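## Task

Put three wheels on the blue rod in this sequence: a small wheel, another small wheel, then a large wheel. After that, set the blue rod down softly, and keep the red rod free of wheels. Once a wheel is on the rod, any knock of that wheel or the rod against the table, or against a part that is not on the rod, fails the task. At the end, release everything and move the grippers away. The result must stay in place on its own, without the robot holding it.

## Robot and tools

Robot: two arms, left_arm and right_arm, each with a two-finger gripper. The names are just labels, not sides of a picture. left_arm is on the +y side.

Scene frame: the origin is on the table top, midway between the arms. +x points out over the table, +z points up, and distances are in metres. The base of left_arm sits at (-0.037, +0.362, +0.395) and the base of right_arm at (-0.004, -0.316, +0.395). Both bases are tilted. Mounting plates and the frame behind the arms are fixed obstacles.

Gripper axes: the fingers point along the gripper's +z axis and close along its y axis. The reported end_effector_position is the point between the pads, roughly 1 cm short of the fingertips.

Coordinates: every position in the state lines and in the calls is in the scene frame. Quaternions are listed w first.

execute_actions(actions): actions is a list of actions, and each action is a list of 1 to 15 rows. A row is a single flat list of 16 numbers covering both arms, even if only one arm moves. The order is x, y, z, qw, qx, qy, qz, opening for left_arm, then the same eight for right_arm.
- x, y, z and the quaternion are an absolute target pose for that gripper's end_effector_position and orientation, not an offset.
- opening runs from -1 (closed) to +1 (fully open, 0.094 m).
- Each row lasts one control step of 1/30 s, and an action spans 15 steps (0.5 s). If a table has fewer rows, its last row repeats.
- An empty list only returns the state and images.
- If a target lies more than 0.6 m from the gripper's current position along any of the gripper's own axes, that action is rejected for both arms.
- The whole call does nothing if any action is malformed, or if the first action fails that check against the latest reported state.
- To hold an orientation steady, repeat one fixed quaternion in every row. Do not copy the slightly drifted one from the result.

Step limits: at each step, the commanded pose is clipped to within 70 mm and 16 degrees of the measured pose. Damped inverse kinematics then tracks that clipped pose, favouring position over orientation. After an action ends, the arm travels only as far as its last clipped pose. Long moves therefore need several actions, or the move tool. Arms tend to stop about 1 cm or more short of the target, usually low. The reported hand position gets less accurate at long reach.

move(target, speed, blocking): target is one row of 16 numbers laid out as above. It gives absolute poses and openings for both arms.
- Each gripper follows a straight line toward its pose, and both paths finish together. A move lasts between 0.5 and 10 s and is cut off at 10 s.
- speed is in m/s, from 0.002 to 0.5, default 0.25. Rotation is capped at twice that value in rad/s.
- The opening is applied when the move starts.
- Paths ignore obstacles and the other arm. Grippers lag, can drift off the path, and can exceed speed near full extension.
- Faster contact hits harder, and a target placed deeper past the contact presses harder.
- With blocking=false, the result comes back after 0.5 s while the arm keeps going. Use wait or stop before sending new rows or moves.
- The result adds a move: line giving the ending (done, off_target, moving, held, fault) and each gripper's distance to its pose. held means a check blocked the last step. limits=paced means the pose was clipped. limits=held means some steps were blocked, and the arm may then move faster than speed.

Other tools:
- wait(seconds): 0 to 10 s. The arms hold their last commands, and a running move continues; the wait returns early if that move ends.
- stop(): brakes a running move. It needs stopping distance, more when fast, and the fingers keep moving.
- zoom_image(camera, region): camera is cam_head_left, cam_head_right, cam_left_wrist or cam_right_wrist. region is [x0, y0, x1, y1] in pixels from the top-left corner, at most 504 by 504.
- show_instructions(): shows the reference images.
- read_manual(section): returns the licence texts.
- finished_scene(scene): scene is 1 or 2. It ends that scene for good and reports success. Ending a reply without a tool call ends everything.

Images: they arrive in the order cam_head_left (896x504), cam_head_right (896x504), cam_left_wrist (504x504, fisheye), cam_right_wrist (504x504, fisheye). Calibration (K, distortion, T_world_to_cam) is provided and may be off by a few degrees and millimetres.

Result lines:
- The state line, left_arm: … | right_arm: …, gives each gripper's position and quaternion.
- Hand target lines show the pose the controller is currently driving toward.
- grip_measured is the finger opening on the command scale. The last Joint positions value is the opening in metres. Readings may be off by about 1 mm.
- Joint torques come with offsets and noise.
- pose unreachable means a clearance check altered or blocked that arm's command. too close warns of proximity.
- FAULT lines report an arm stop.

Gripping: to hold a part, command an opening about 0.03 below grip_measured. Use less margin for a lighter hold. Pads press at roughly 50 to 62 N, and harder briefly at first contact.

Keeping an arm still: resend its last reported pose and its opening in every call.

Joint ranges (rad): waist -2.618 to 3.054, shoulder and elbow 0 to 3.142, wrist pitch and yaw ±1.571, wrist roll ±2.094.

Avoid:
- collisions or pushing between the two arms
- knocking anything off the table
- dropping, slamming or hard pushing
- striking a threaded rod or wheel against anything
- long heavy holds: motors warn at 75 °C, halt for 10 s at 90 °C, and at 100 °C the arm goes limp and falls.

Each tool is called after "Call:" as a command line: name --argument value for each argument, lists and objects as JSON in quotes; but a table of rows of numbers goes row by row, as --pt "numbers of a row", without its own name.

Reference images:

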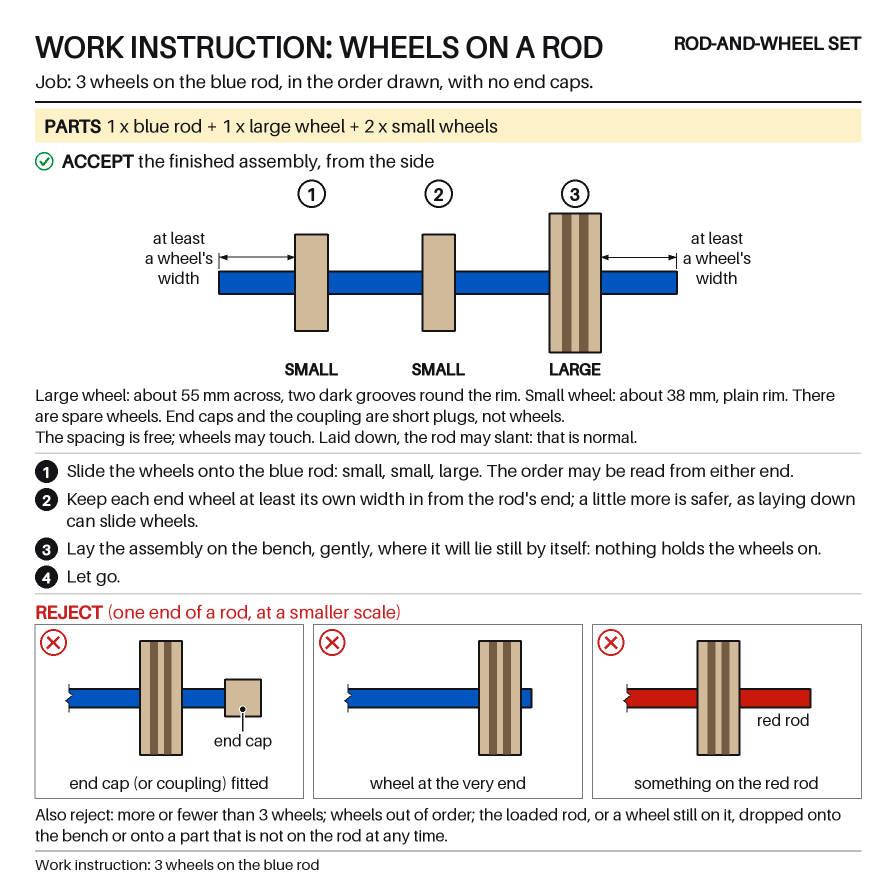

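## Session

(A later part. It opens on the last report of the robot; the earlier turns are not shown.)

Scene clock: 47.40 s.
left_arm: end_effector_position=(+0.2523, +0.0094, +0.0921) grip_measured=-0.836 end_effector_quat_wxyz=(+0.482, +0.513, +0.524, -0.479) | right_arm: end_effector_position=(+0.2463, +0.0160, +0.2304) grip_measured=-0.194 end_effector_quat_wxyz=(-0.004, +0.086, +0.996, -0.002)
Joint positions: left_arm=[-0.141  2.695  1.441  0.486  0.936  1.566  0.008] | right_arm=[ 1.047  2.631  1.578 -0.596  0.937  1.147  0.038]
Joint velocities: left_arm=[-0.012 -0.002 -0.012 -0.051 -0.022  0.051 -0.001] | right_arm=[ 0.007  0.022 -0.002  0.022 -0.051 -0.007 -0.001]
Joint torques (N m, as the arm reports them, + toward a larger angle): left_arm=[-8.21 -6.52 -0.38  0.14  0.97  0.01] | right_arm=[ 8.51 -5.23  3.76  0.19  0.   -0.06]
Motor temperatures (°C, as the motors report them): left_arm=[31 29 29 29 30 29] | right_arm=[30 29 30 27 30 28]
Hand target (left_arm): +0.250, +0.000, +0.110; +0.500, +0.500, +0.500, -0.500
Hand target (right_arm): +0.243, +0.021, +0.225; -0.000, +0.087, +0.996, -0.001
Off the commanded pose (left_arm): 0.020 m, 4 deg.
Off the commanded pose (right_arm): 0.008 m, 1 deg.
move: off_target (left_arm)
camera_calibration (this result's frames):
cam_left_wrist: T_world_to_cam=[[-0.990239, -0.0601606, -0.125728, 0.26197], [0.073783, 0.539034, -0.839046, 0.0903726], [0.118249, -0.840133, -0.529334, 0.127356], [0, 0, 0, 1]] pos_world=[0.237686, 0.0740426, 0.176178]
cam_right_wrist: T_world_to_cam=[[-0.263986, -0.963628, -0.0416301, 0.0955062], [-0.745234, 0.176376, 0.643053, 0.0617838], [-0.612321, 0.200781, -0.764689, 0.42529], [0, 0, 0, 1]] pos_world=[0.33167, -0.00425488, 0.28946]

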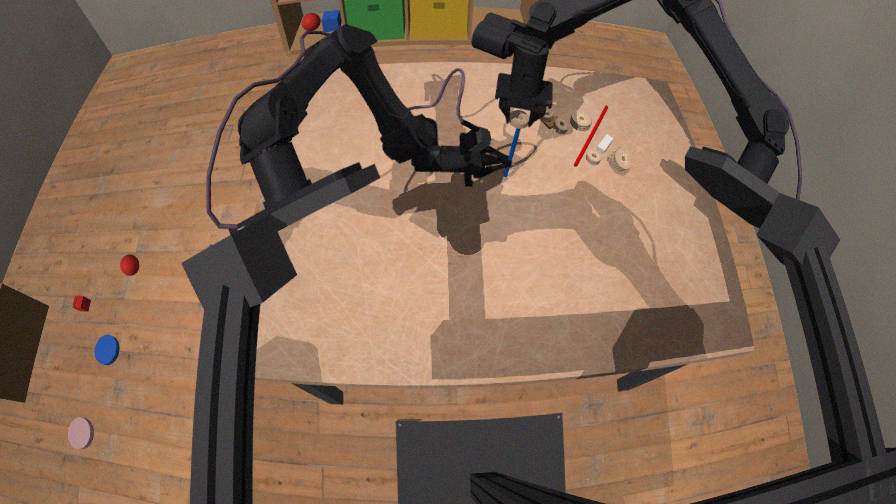

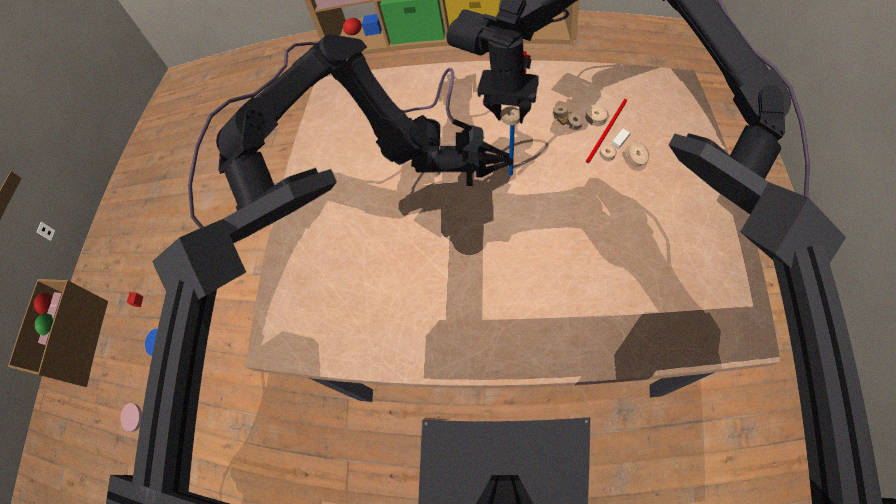

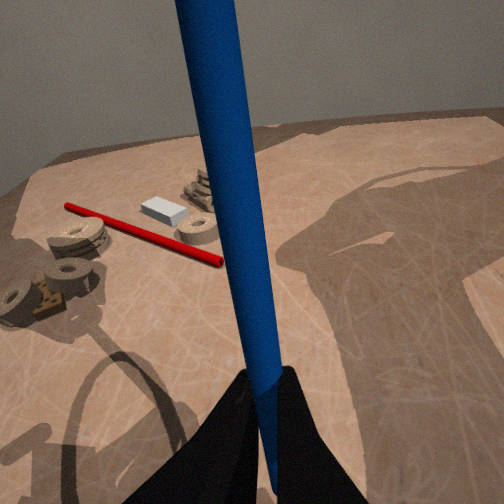

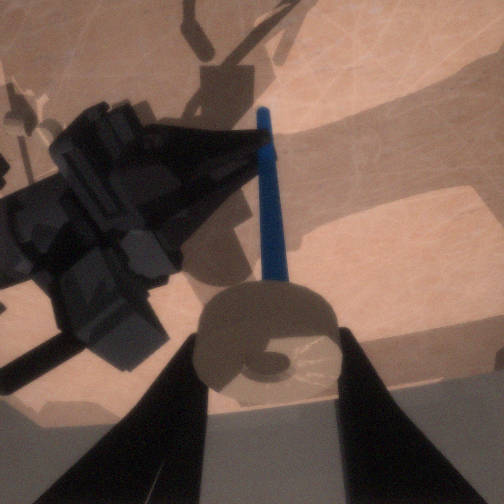

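Call:
move --target '[0.25,0.0,0.11,0.5,0.5,0.5,-0.5,-0.9, 0.236,0.021,0.25,0,0.087,0.996,0,-0.25]' --speed 0.05

Call:
move --target '[0.25,0.0,0.11,0.5,0.5,0.5,-0.5,-0.9, 0.235,0.021,0.225,0,0.087,0.996,0,-0.25]' --speed 0.03

Scene clock: 48.83 s.
left_arm: end_effector_position=(+0.2526, +0.0103, +0.0961) grip_measured=-0.836 end_effector_quat_wxyz=(+0.489, +0.506, +0.519, -0.486) | right_arm: end_effector_position=(+0.2385, +0.0152, +0.2394) grip_measured=-0.194 end_effector_quat_wxyz=(-0.005, +0.096, +0.995, -0.006)
Joint positions: left_arm=[-0.138  2.695  1.441  0.486  0.965  1.566  0.008] | right_arm=[ 1.074  2.632  1.578 -0.646  0.937  1.222  0.038]
Joint velocities: left_arm=[-0.002  0.002  0.007  0.095 -0.022 -0.022 -0.   ] | right_arm=[-0.007  0.002 -0.007 -0.022  0.037  0.081 -0.001]
Joint torques (N m, as the arm reports them, + toward a larger angle): left_arm=[-8.51 -6.58 -0.44  0.14  0.73  0.02] | right_arm=[10.49 -6.58  4.32 -0.29 -0.01  0.06]
Motor temperatures (°C, as the motors report them): left_arm=[31 29 29 29 30 29] | right_arm=[30 29 30 27 30 28]
Hand target (left_arm): +0.250, +0.000, +0.110; +0.500, +0.500, +0.500, -0.500
Hand target (right_arm): +0.236, +0.021, +0.250; +0.000, +0.087, +0.996, -0.000
Off the commanded pose (left_arm): 0.017 m, 3 deg.
Off the commanded pose (right_arm): 0.012 m, 1 deg.
move: off_target (left_arm, right_arm)
camera_calibration (this result's frames):
cam_left_wrist: T_world_to_cam=[[-0.990212, -0.0653328, -0.123333, 0.262645], [0.0721499, 0.516818, -0.853049, 0.0952218], [0.119473, -0.853599, -0.507046, 0.127834], [0, 0, 0, 1]] pos_world=[0.237931, 0.0770655, 0.178439]
cam_right_wrist: T_world_to_cam=[[-0.281676, -0.958947, -0.0328481, 0.095066], [-0.740579, 0.195512, 0.642898, 0.0489695], [-0.610083, 0.205416, -0.765247, 0.427025], [0, 0, 0, 1]] pos_world=[0.323565, -0.00612852, 0.29842]

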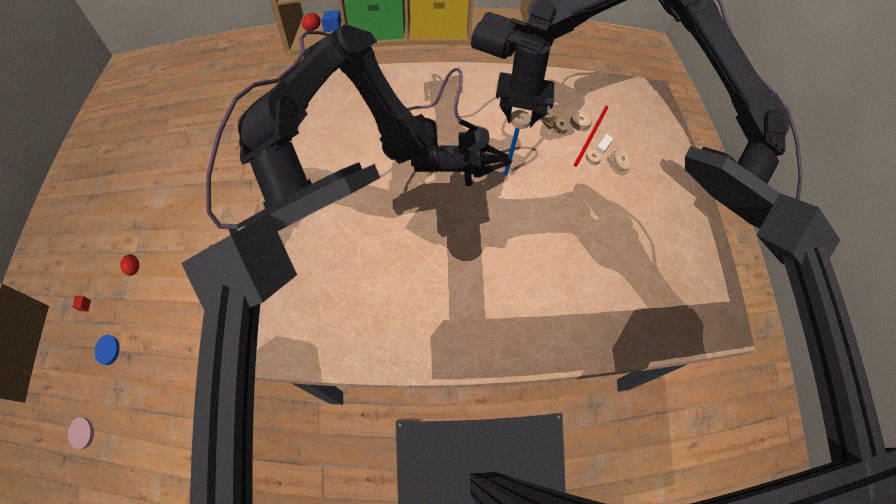

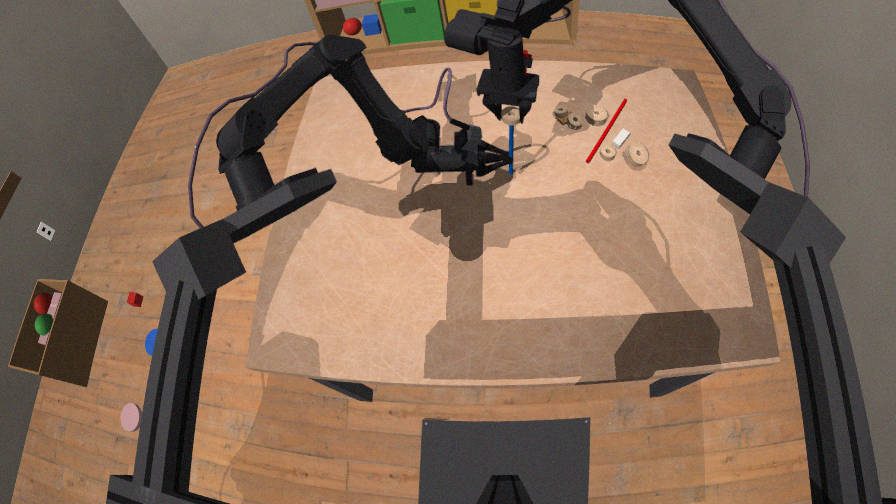

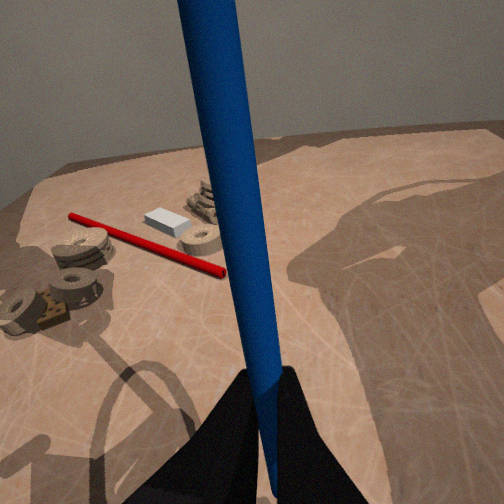

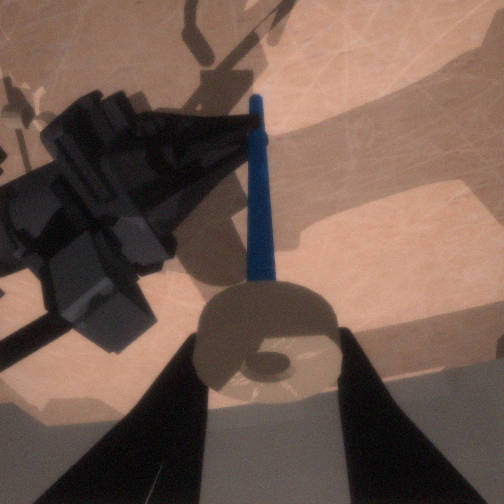

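Scene clock: 50.03 s.
left_arm: end_effector_position=(+0.2524, +0.0094, +0.0976) grip_measured=-0.836 end_effector_quat_wxyz=(+0.490, +0.505, +0.517, -0.487) | right_arm: end_effector_position=(+0.2424, +0.0183, +0.2252) grip_measured=-0.194 end_effector_quat_wxyz=(-0.004, +0.096, +0.995, -0.002)
Joint positions: left_arm=[-0.14   2.695  1.441  0.486  0.968  1.566  0.008] | right_arm=[ 1.043  2.648  1.578 -0.576  0.937  1.161  0.038]
Joint velocities: left_arm=[-0.002 -0.017 -0.027  0.051 -0.037 -0.081  0.   ] | right_arm=[-0.012 -0.012 -0.017 -0.007  0.081 -0.037  0.   ]
Joint torques (N m, as the arm reports them, + toward a larger angle): left_arm=[-8.44 -6.62 -0.45  0.16  0.72  0.03] | right_arm=[ 9.43 -5.88  1.96  0.05  0.09 -0.03]
Motor temperatures (°C, as the motors report them): left_arm=[31 29 29 29 30 29] | right_arm=[30 29 30 27 30 28]
Hand target (left_arm): +0.250, +0.000, +0.110; +0.500, +0.500, +0.500, -0.500
Hand target (right_arm): +0.235, +0.021, +0.225; -0.000, +0.087, +0.996, -0.000
Off the commanded pose (left_arm): 0.016 m, 3 deg.
Off the commanded pose (right_arm): 0.008 m, 1 deg.
move: off_target (left_arm)
camera_calibration (this result's frames):
cam_left_wrist: T_world_to_cam=[[-0.990186, -0.0646439, -0.123908, 0.262595], [0.0736147, 0.512388, -0.855593, 0.0968526], [0.118798, -0.856318, -0.5026, 0.127578], [0, 0, 0, 1]] pos_world=[0.237732, 0.0765961, 0.179525]
cam_right_wrist: T_world_to_cam=[[-0.282617, -0.958355, -0.0410266, 0.100782], [-0.741347, 0.191081, 0.643345, 0.0605544], [-0.608713, 0.212235, -0.764476, 0.417337], [0, 0, 0, 1]] pos_world=[0.327413, -0.00355891, 0.284221]

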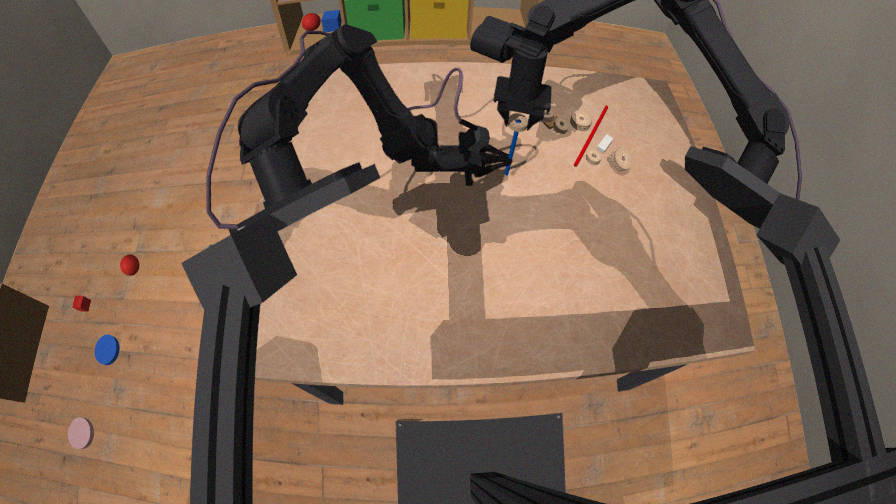

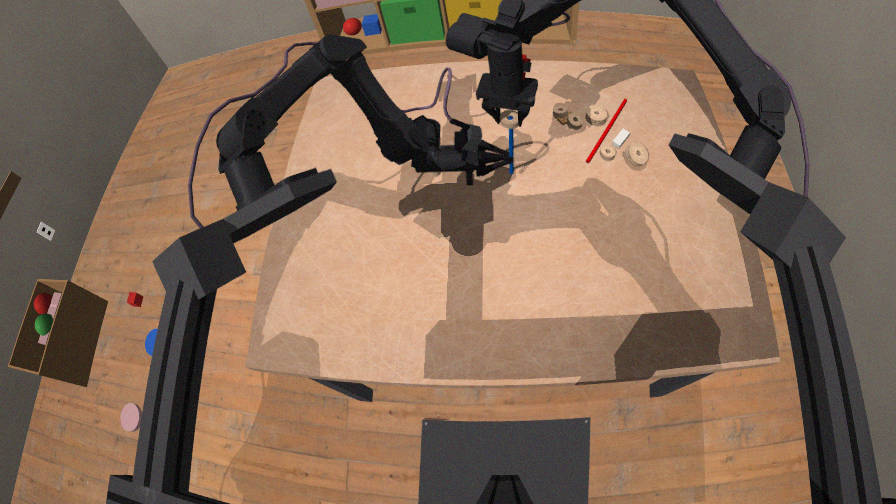

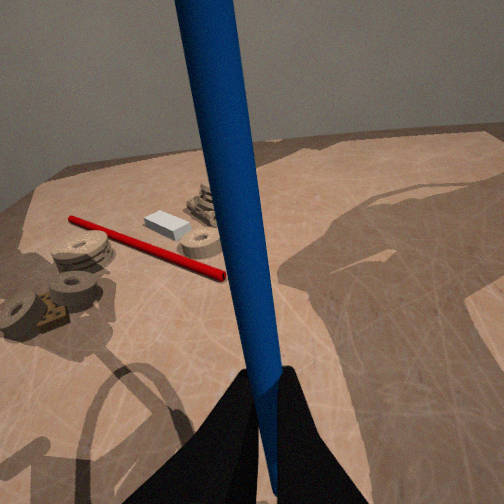

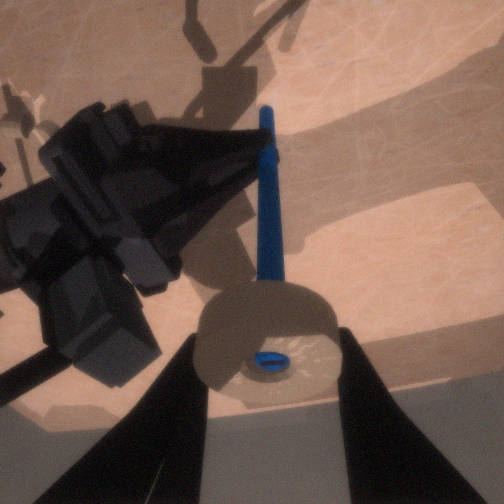

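In. Lower further, release, and go for the next wheel.

Call:
move --target '[0.25,0.0,0.11,0.5,0.5,0.5,-0.5,-0.9, 0.238,0.02,0.165,0,0.087,0.996,0,-0.25]' --speed 0.04

Call:
move --target '[0.25,0.0,0.11,0.5,0.5,0.5,-0.5,-0.9, 0.238,0.02,0.165,0,0.087,0.996,0,0.1]' --speed 0.04

Call:
move --target '[0.25,0.0,0.11,0.5,0.5,0.5,-0.5,-0.9, 0.238,0.02,0.27,0,0.087,0.996,0,0.1]' --speed 0.15

Call:
move --target '[0.25,0.0,0.11,0.5,0.5,0.5,-0.5,-0.9, 0.335,-0.21,0.05,0,0.087,0.996,0,0.1]' --speed 0.3

Scene clock: 52.10 s.
left_arm: end_effector_position=(+0.2527, +0.0090, +0.0976) grip_measured=-0.836 end_effector_quat_wxyz=(+0.489, +0.505, +0.518, -0.487) | right_arm: end_effector_position=(+0.2447, +0.0183, +0.1652) grip_measured=-0.194 end_effector_quat_wxyz=(-0.007, +0.097, +0.995, +0.001)
Joint positions: left_arm=[-0.141  2.695  1.441  0.488  0.966  1.562  0.008] | right_arm=[ 0.923  2.722  1.557 -0.317  0.928  0.958  0.038]
Joint velocities: left_arm=[-0.007  0.007  0.002  0.007  0.022  0.022  0.001] | right_arm=[ 0.007  0.022 -0.022 -0.007 -0.022 -0.037  0.001]
Joint torques (N m, as the arm reports them, + toward a larger angle): left_arm=[-8.35 -6.63 -0.4   0.15  0.71  0.04] | right_arm=[ 9.49 -5.84  1.34  0.1   0.13  0.  ]
Motor temperatures (°C, as the motors report them): left_arm=[31 29 29 29 30 29] | right_arm=[30 29 30 27 30 28]
Hand target (left_arm): +0.250, +0.000, +0.110; +0.500, +0.500, +0.500, -0.500
Hand target (right_arm): +0.238, +0.020, +0.166; -0.001, +0.087, +0.996, -0.000
Off the commanded pose (left_arm): 0.016 m, 3 deg.
Off the commanded pose (right_arm): 0.007 m, 1 deg.
move: off_target (left_arm)
camera_calibration (this result's frames):
cam_left_wrist: T_world_to_cam=[[-0.990229, -0.065132, -0.123302, 0.262806], [0.0726636, 0.513682, -0.854898, 0.0972094], [0.119019, -0.855505, -0.503931, 0.127259], [0, 0, 0, 1]] pos_world=[0.238028, 0.0760529, 0.179638]
cam_right_wrist: T_world_to_cam=[[-0.284077, -0.957751, -0.0448732, 0.0999304], [-0.737781, 0.188462, 0.648198, 0.0992055], [-0.612355, 0.217245, -0.760148, 0.372964], [0, 0, 0, 1]] pos_world=[0.329966, -0.00401243, 0.223687]

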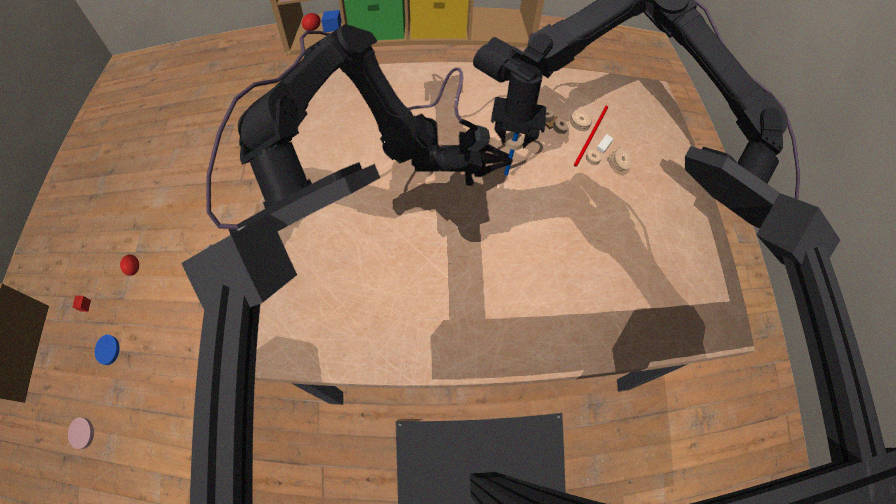

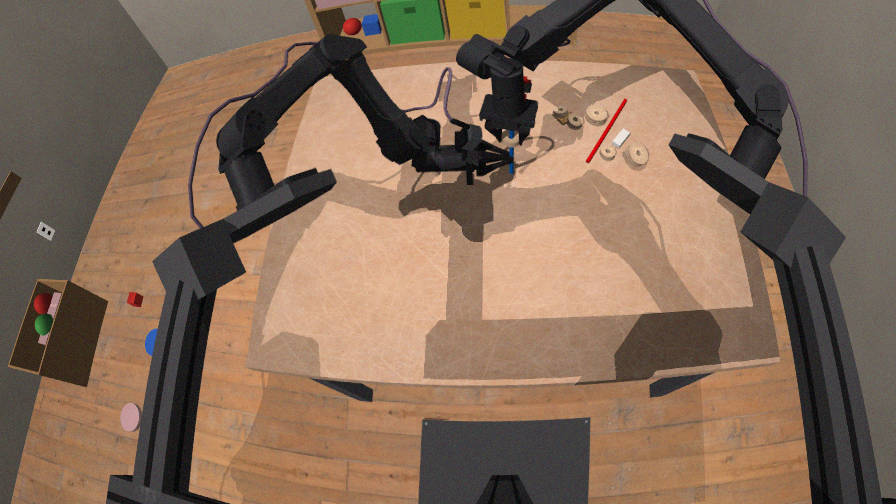

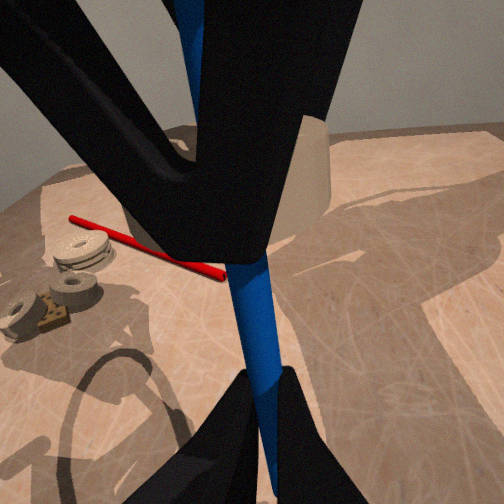

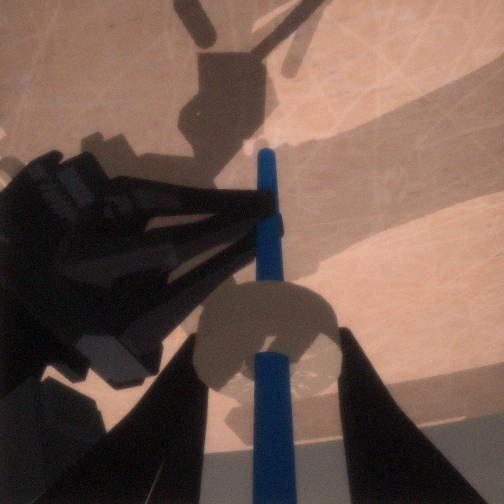

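Scene clock: 52.97 s.
left_arm: end_effector_position=(+0.2529, +0.0099, +0.0963) grip_measured=-0.836 end_effector_quat_wxyz=(+0.489, +0.506, +0.519, -0.486) | right_arm: end_effector_position=(+0.2467, +0.0173, +0.1625) grip_measured=+0.098 end_effector_quat_wxyz=(-0.007, +0.100, +0.995, +0.000)
Joint positions: left_arm=[-0.139  2.695  1.441  0.488  0.963  1.563  0.008] | right_arm=[ 0.915  2.722  1.557 -0.306  0.928  0.952  0.052]
Joint velocities: left_arm=[ 0.012  0.007 -0.017  0.022 -0.081 -0.066 -0.   ] | right_arm=[ 0.007 -0.012 -0.007 -0.007 -0.037  0.037 -0.001]
Joint torques (N m, as the arm reports them, + toward a larger angle): left_arm=[-8.46 -6.59 -0.45  0.15  0.74  0.05] | right_arm=[10.03 -6.03  1.18  0.05  0.16 -0.03]
Motor temperatures (°C, as the motors report them): left_arm=[31 29 29 29 30 29] | right_arm=[30 29 30 27 30 28]
Hand target (left_arm): +0.250, +0.000, +0.110; +0.500, +0.500, +0.500, -0.500
Hand target (right_arm): +0.238, +0.020, +0.165; -0.000, +0.087, +0.996, -0.000
Off the commanded pose (left_arm): 0.017 m, 3 deg.
Off the commanded pose (right_arm): 0.009 m, 2 deg.
move: off_target (left_arm)
camera_calibration (this result's frames):
cam_left_wrist: T_world_to_cam=[[-0.990207, -0.0659074, -0.123067, 0.262896], [0.0715362, 0.517462, -0.852711, 0.095654], [0.119882, -0.853164, -0.50768, 0.127466], [0, 0, 0, 1]] pos_world=[0.238198, 0.0765787, 0.178631]
cam_right_wrist: T_world_to_cam=[[-0.290519, -0.955829, -0.0446119, 0.100961], [-0.73693, 0.19376, 0.647604, 0.102456], [-0.610355, 0.221017, -0.76067, 0.371882], [0, 0, 0, 1]] pos_world=[0.331814, -0.0055429, 0.221033]

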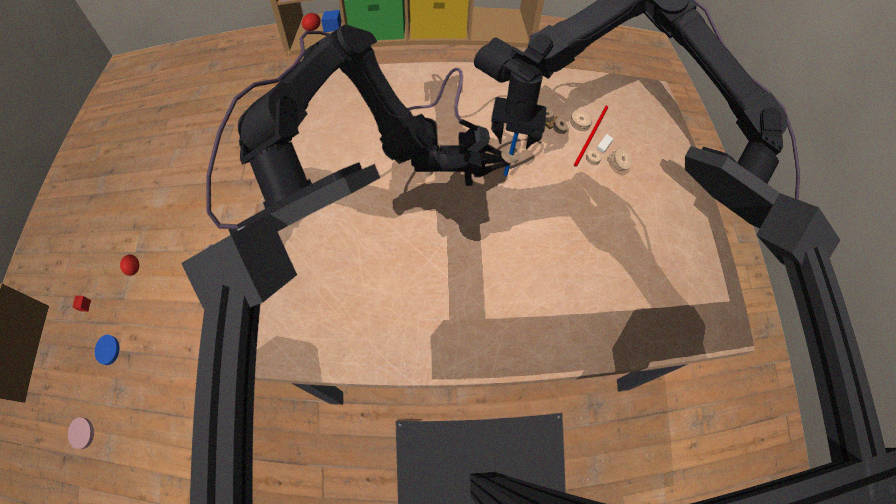

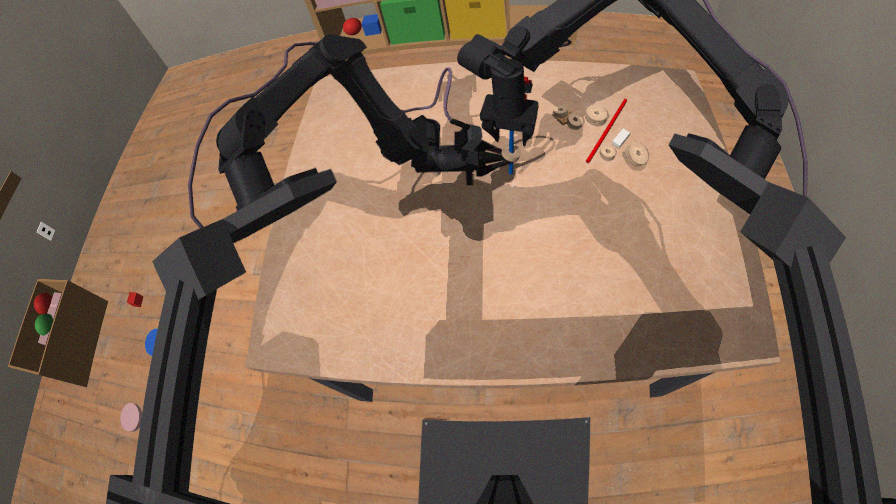

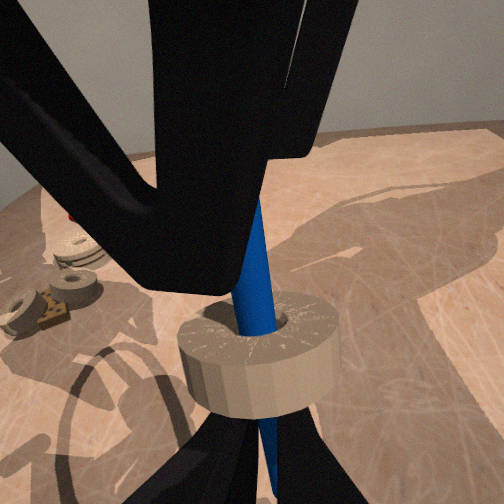

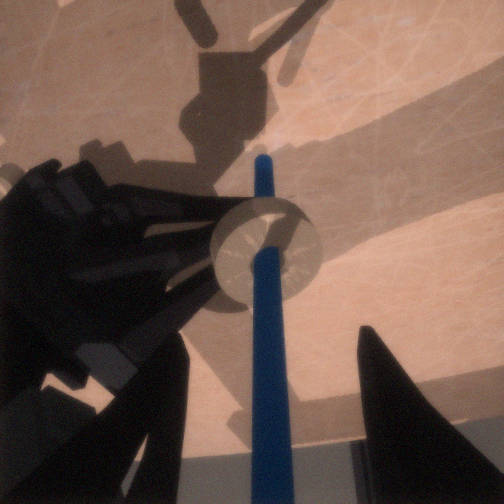

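Scene clock: 54.37 s.
left_arm: end_effector_position=(+0.2527, +0.0091, +0.0971) grip_measured=-0.836 end_effector_quat_wxyz=(+0.489, +0.506, +0.518, -0.486) | right_arm: end_effector_position=(+0.2307, +0.0142, +0.2563) grip_measured=+0.098 end_effector_quat_wxyz=(-0.007, +0.084, +0.996, -0.010)
Joint positions: left_arm=[-0.141  2.695  1.441  0.488  0.964  1.563  0.008] | right_arm=[ 1.115  2.625  1.589 -0.735  0.928  1.278  0.052]
Joint velocities: left_arm=[ 0.017  0.002  0.002 -0.081 -0.022 -0.007  0.   ] | right_arm=[-0.002 -0.002 -0.007  0.022  0.022  0.022 -0.   ]
Joint torques (N m, as the arm reports them, + toward a larger angle): left_arm=[-8.27 -6.6  -0.41  0.15  0.73  0.03] | right_arm=[ 9.83 -7.45  5.34 -0.32  0.05  0.09]
Motor temperatures (°C, as the motors report them): left_arm=[31 29 29 29 30 29] | right_arm=[31 29 30 27 30 28]
Hand target (left_arm): +0.250, +0.000, +0.110; +0.500, +0.500, +0.500, -0.500
Hand target (right_arm): +0.238, +0.019, +0.269; +0.001, +0.087, +0.996, -0.000
Off the commanded pose (left_arm): 0.016 m, 3 deg.
Off the commanded pose (right_arm): 0.017 m, 1 deg.
move: off_target (left_arm, right_arm)
camera_calibration (this result's frames):
cam_left_wrist: T_world_to_cam=[[-0.99019, -0.0650634, -0.123652, 0.262816], [0.0727379, 0.515565, -0.853758, 0.0965684], [0.119299, -0.854377, -0.505775, 0.127251], [0, 0, 0, 1]] pos_world=[0.238033, 0.0760325, 0.179304]
cam_right_wrist: T_world_to_cam=[[-0.258775, -0.96562, -0.0247918, 0.0852102], [-0.741249, 0.182059, 0.646068, 0.0320509], [-0.619342, 0.185563, -0.762877, 0.437305], [0, 0, 0, 1]] pos_world=[0.31665, -0.0047021, 0.315015]

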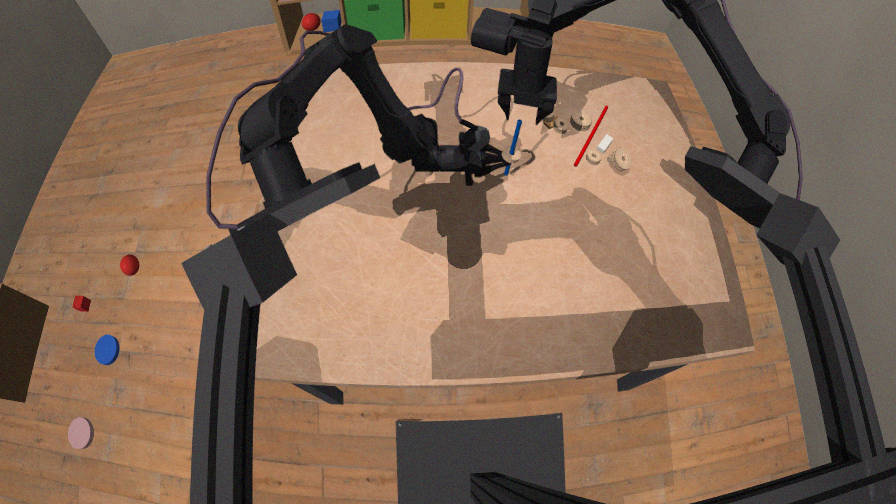

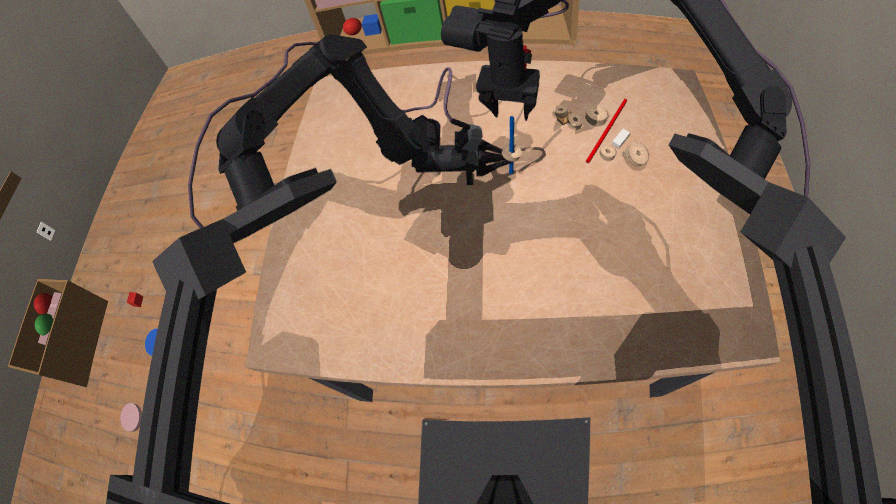

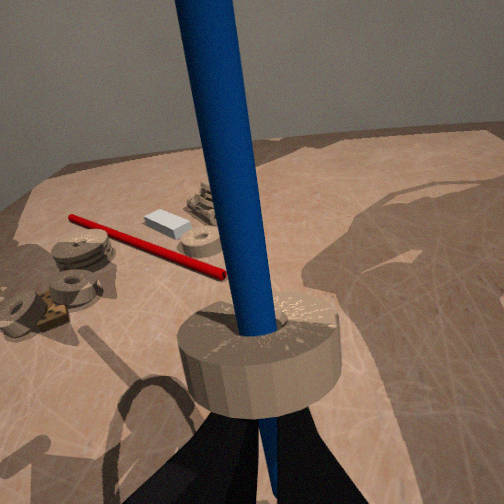

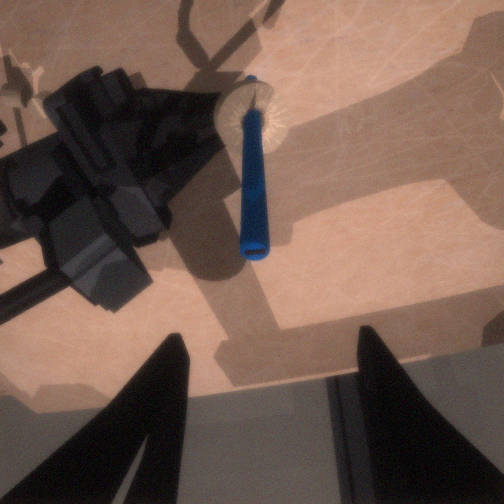

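Scene clock: 56.20 s.
left_arm: end_effector_position=(+0.2527, +0.0093, +0.0970) grip_measured=-0.836 end_effector_quat_wxyz=(+0.489, +0.506, +0.518, -0.486) | right_arm: end_effector_position=(+0.3349, -0.2125, +0.0442) grip_measured=+0.098 end_effector_quat_wxyz=(-0.012, +0.095, +0.995, -0.009)
Joint positions: left_arm=[-0.14   2.695  1.441  0.488  0.964  1.563  0.008] | right_arm=[0.292 2.309 1.144 0.294 0.681 0.122 0.052]
Joint velocities: left_arm=[ 0.002  0.012 -0.002 -0.007  0.022  0.037 -0.001] | right_arm=[-0.002  0.002  0.002 -0.037 -0.081 -0.066 -0.001]
Joint torques (N m, as the arm reports them, + toward a larger angle): left_arm=[-8.36 -6.59 -0.4   0.14  0.74  0.03] | right_arm=[ 7.12 -7.31 -1.57  0.15 -0.07 -0.03]
Motor temperatures (°C, as the motors report them): left_arm=[31 29 29 29 30 29] | right_arm=[31 29 30 27 30 28]
Hand target (left_arm): +0.250, +0.000, +0.110; +0.500, +0.500, +0.500, -0.500
Hand target (right_arm): +0.336, -0.205, +0.051; -0.005, +0.088, +0.996, +0.002
Off the commanded pose (left_arm): 0.016 m, 3 deg.
Off the commanded pose (right_arm): 0.006 m, 2 deg.
move: off_target (left_arm)
camera_calibration (this result's frames):
cam_left_wrist: T_world_to_cam=[[-0.990193, -0.0652989, -0.123508, 0.262841], [0.072504, 0.515489, -0.853823, 0.0964984], [0.119421, -0.854405, -0.505699, 0.127295], [0, 0, 0, 1]] pos_world=[0.238065, 0.0761809, 0.179228]
cam_right_wrist: T_world_to_cam=[[-0.280578, -0.959511, -0.0248014, -0.103341], [-0.731438, 0.197011, 0.652829, 0.287196], [-0.62151, 0.20131, -0.7571, 0.385824], [0, 0, 0, 1]] pos_world=[0.420864, -0.233408, 0.102055]

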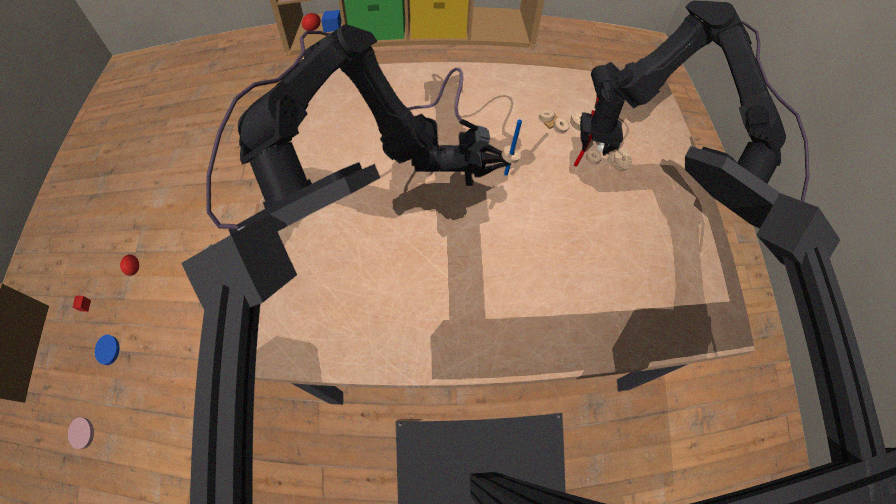

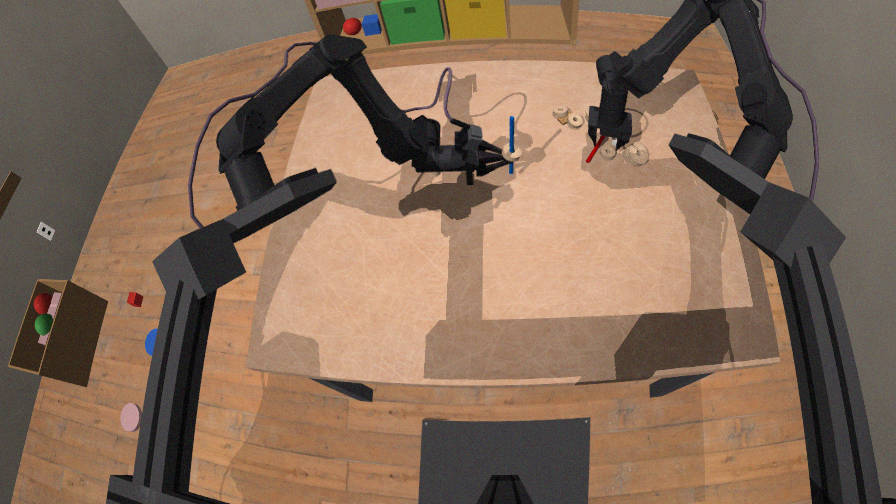

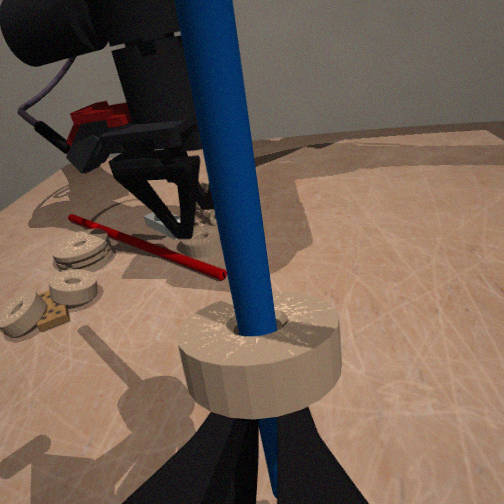

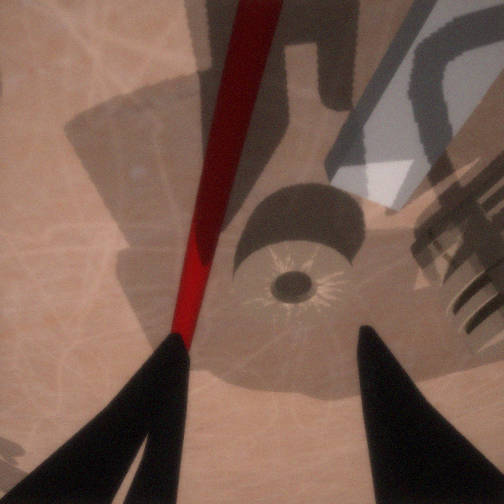

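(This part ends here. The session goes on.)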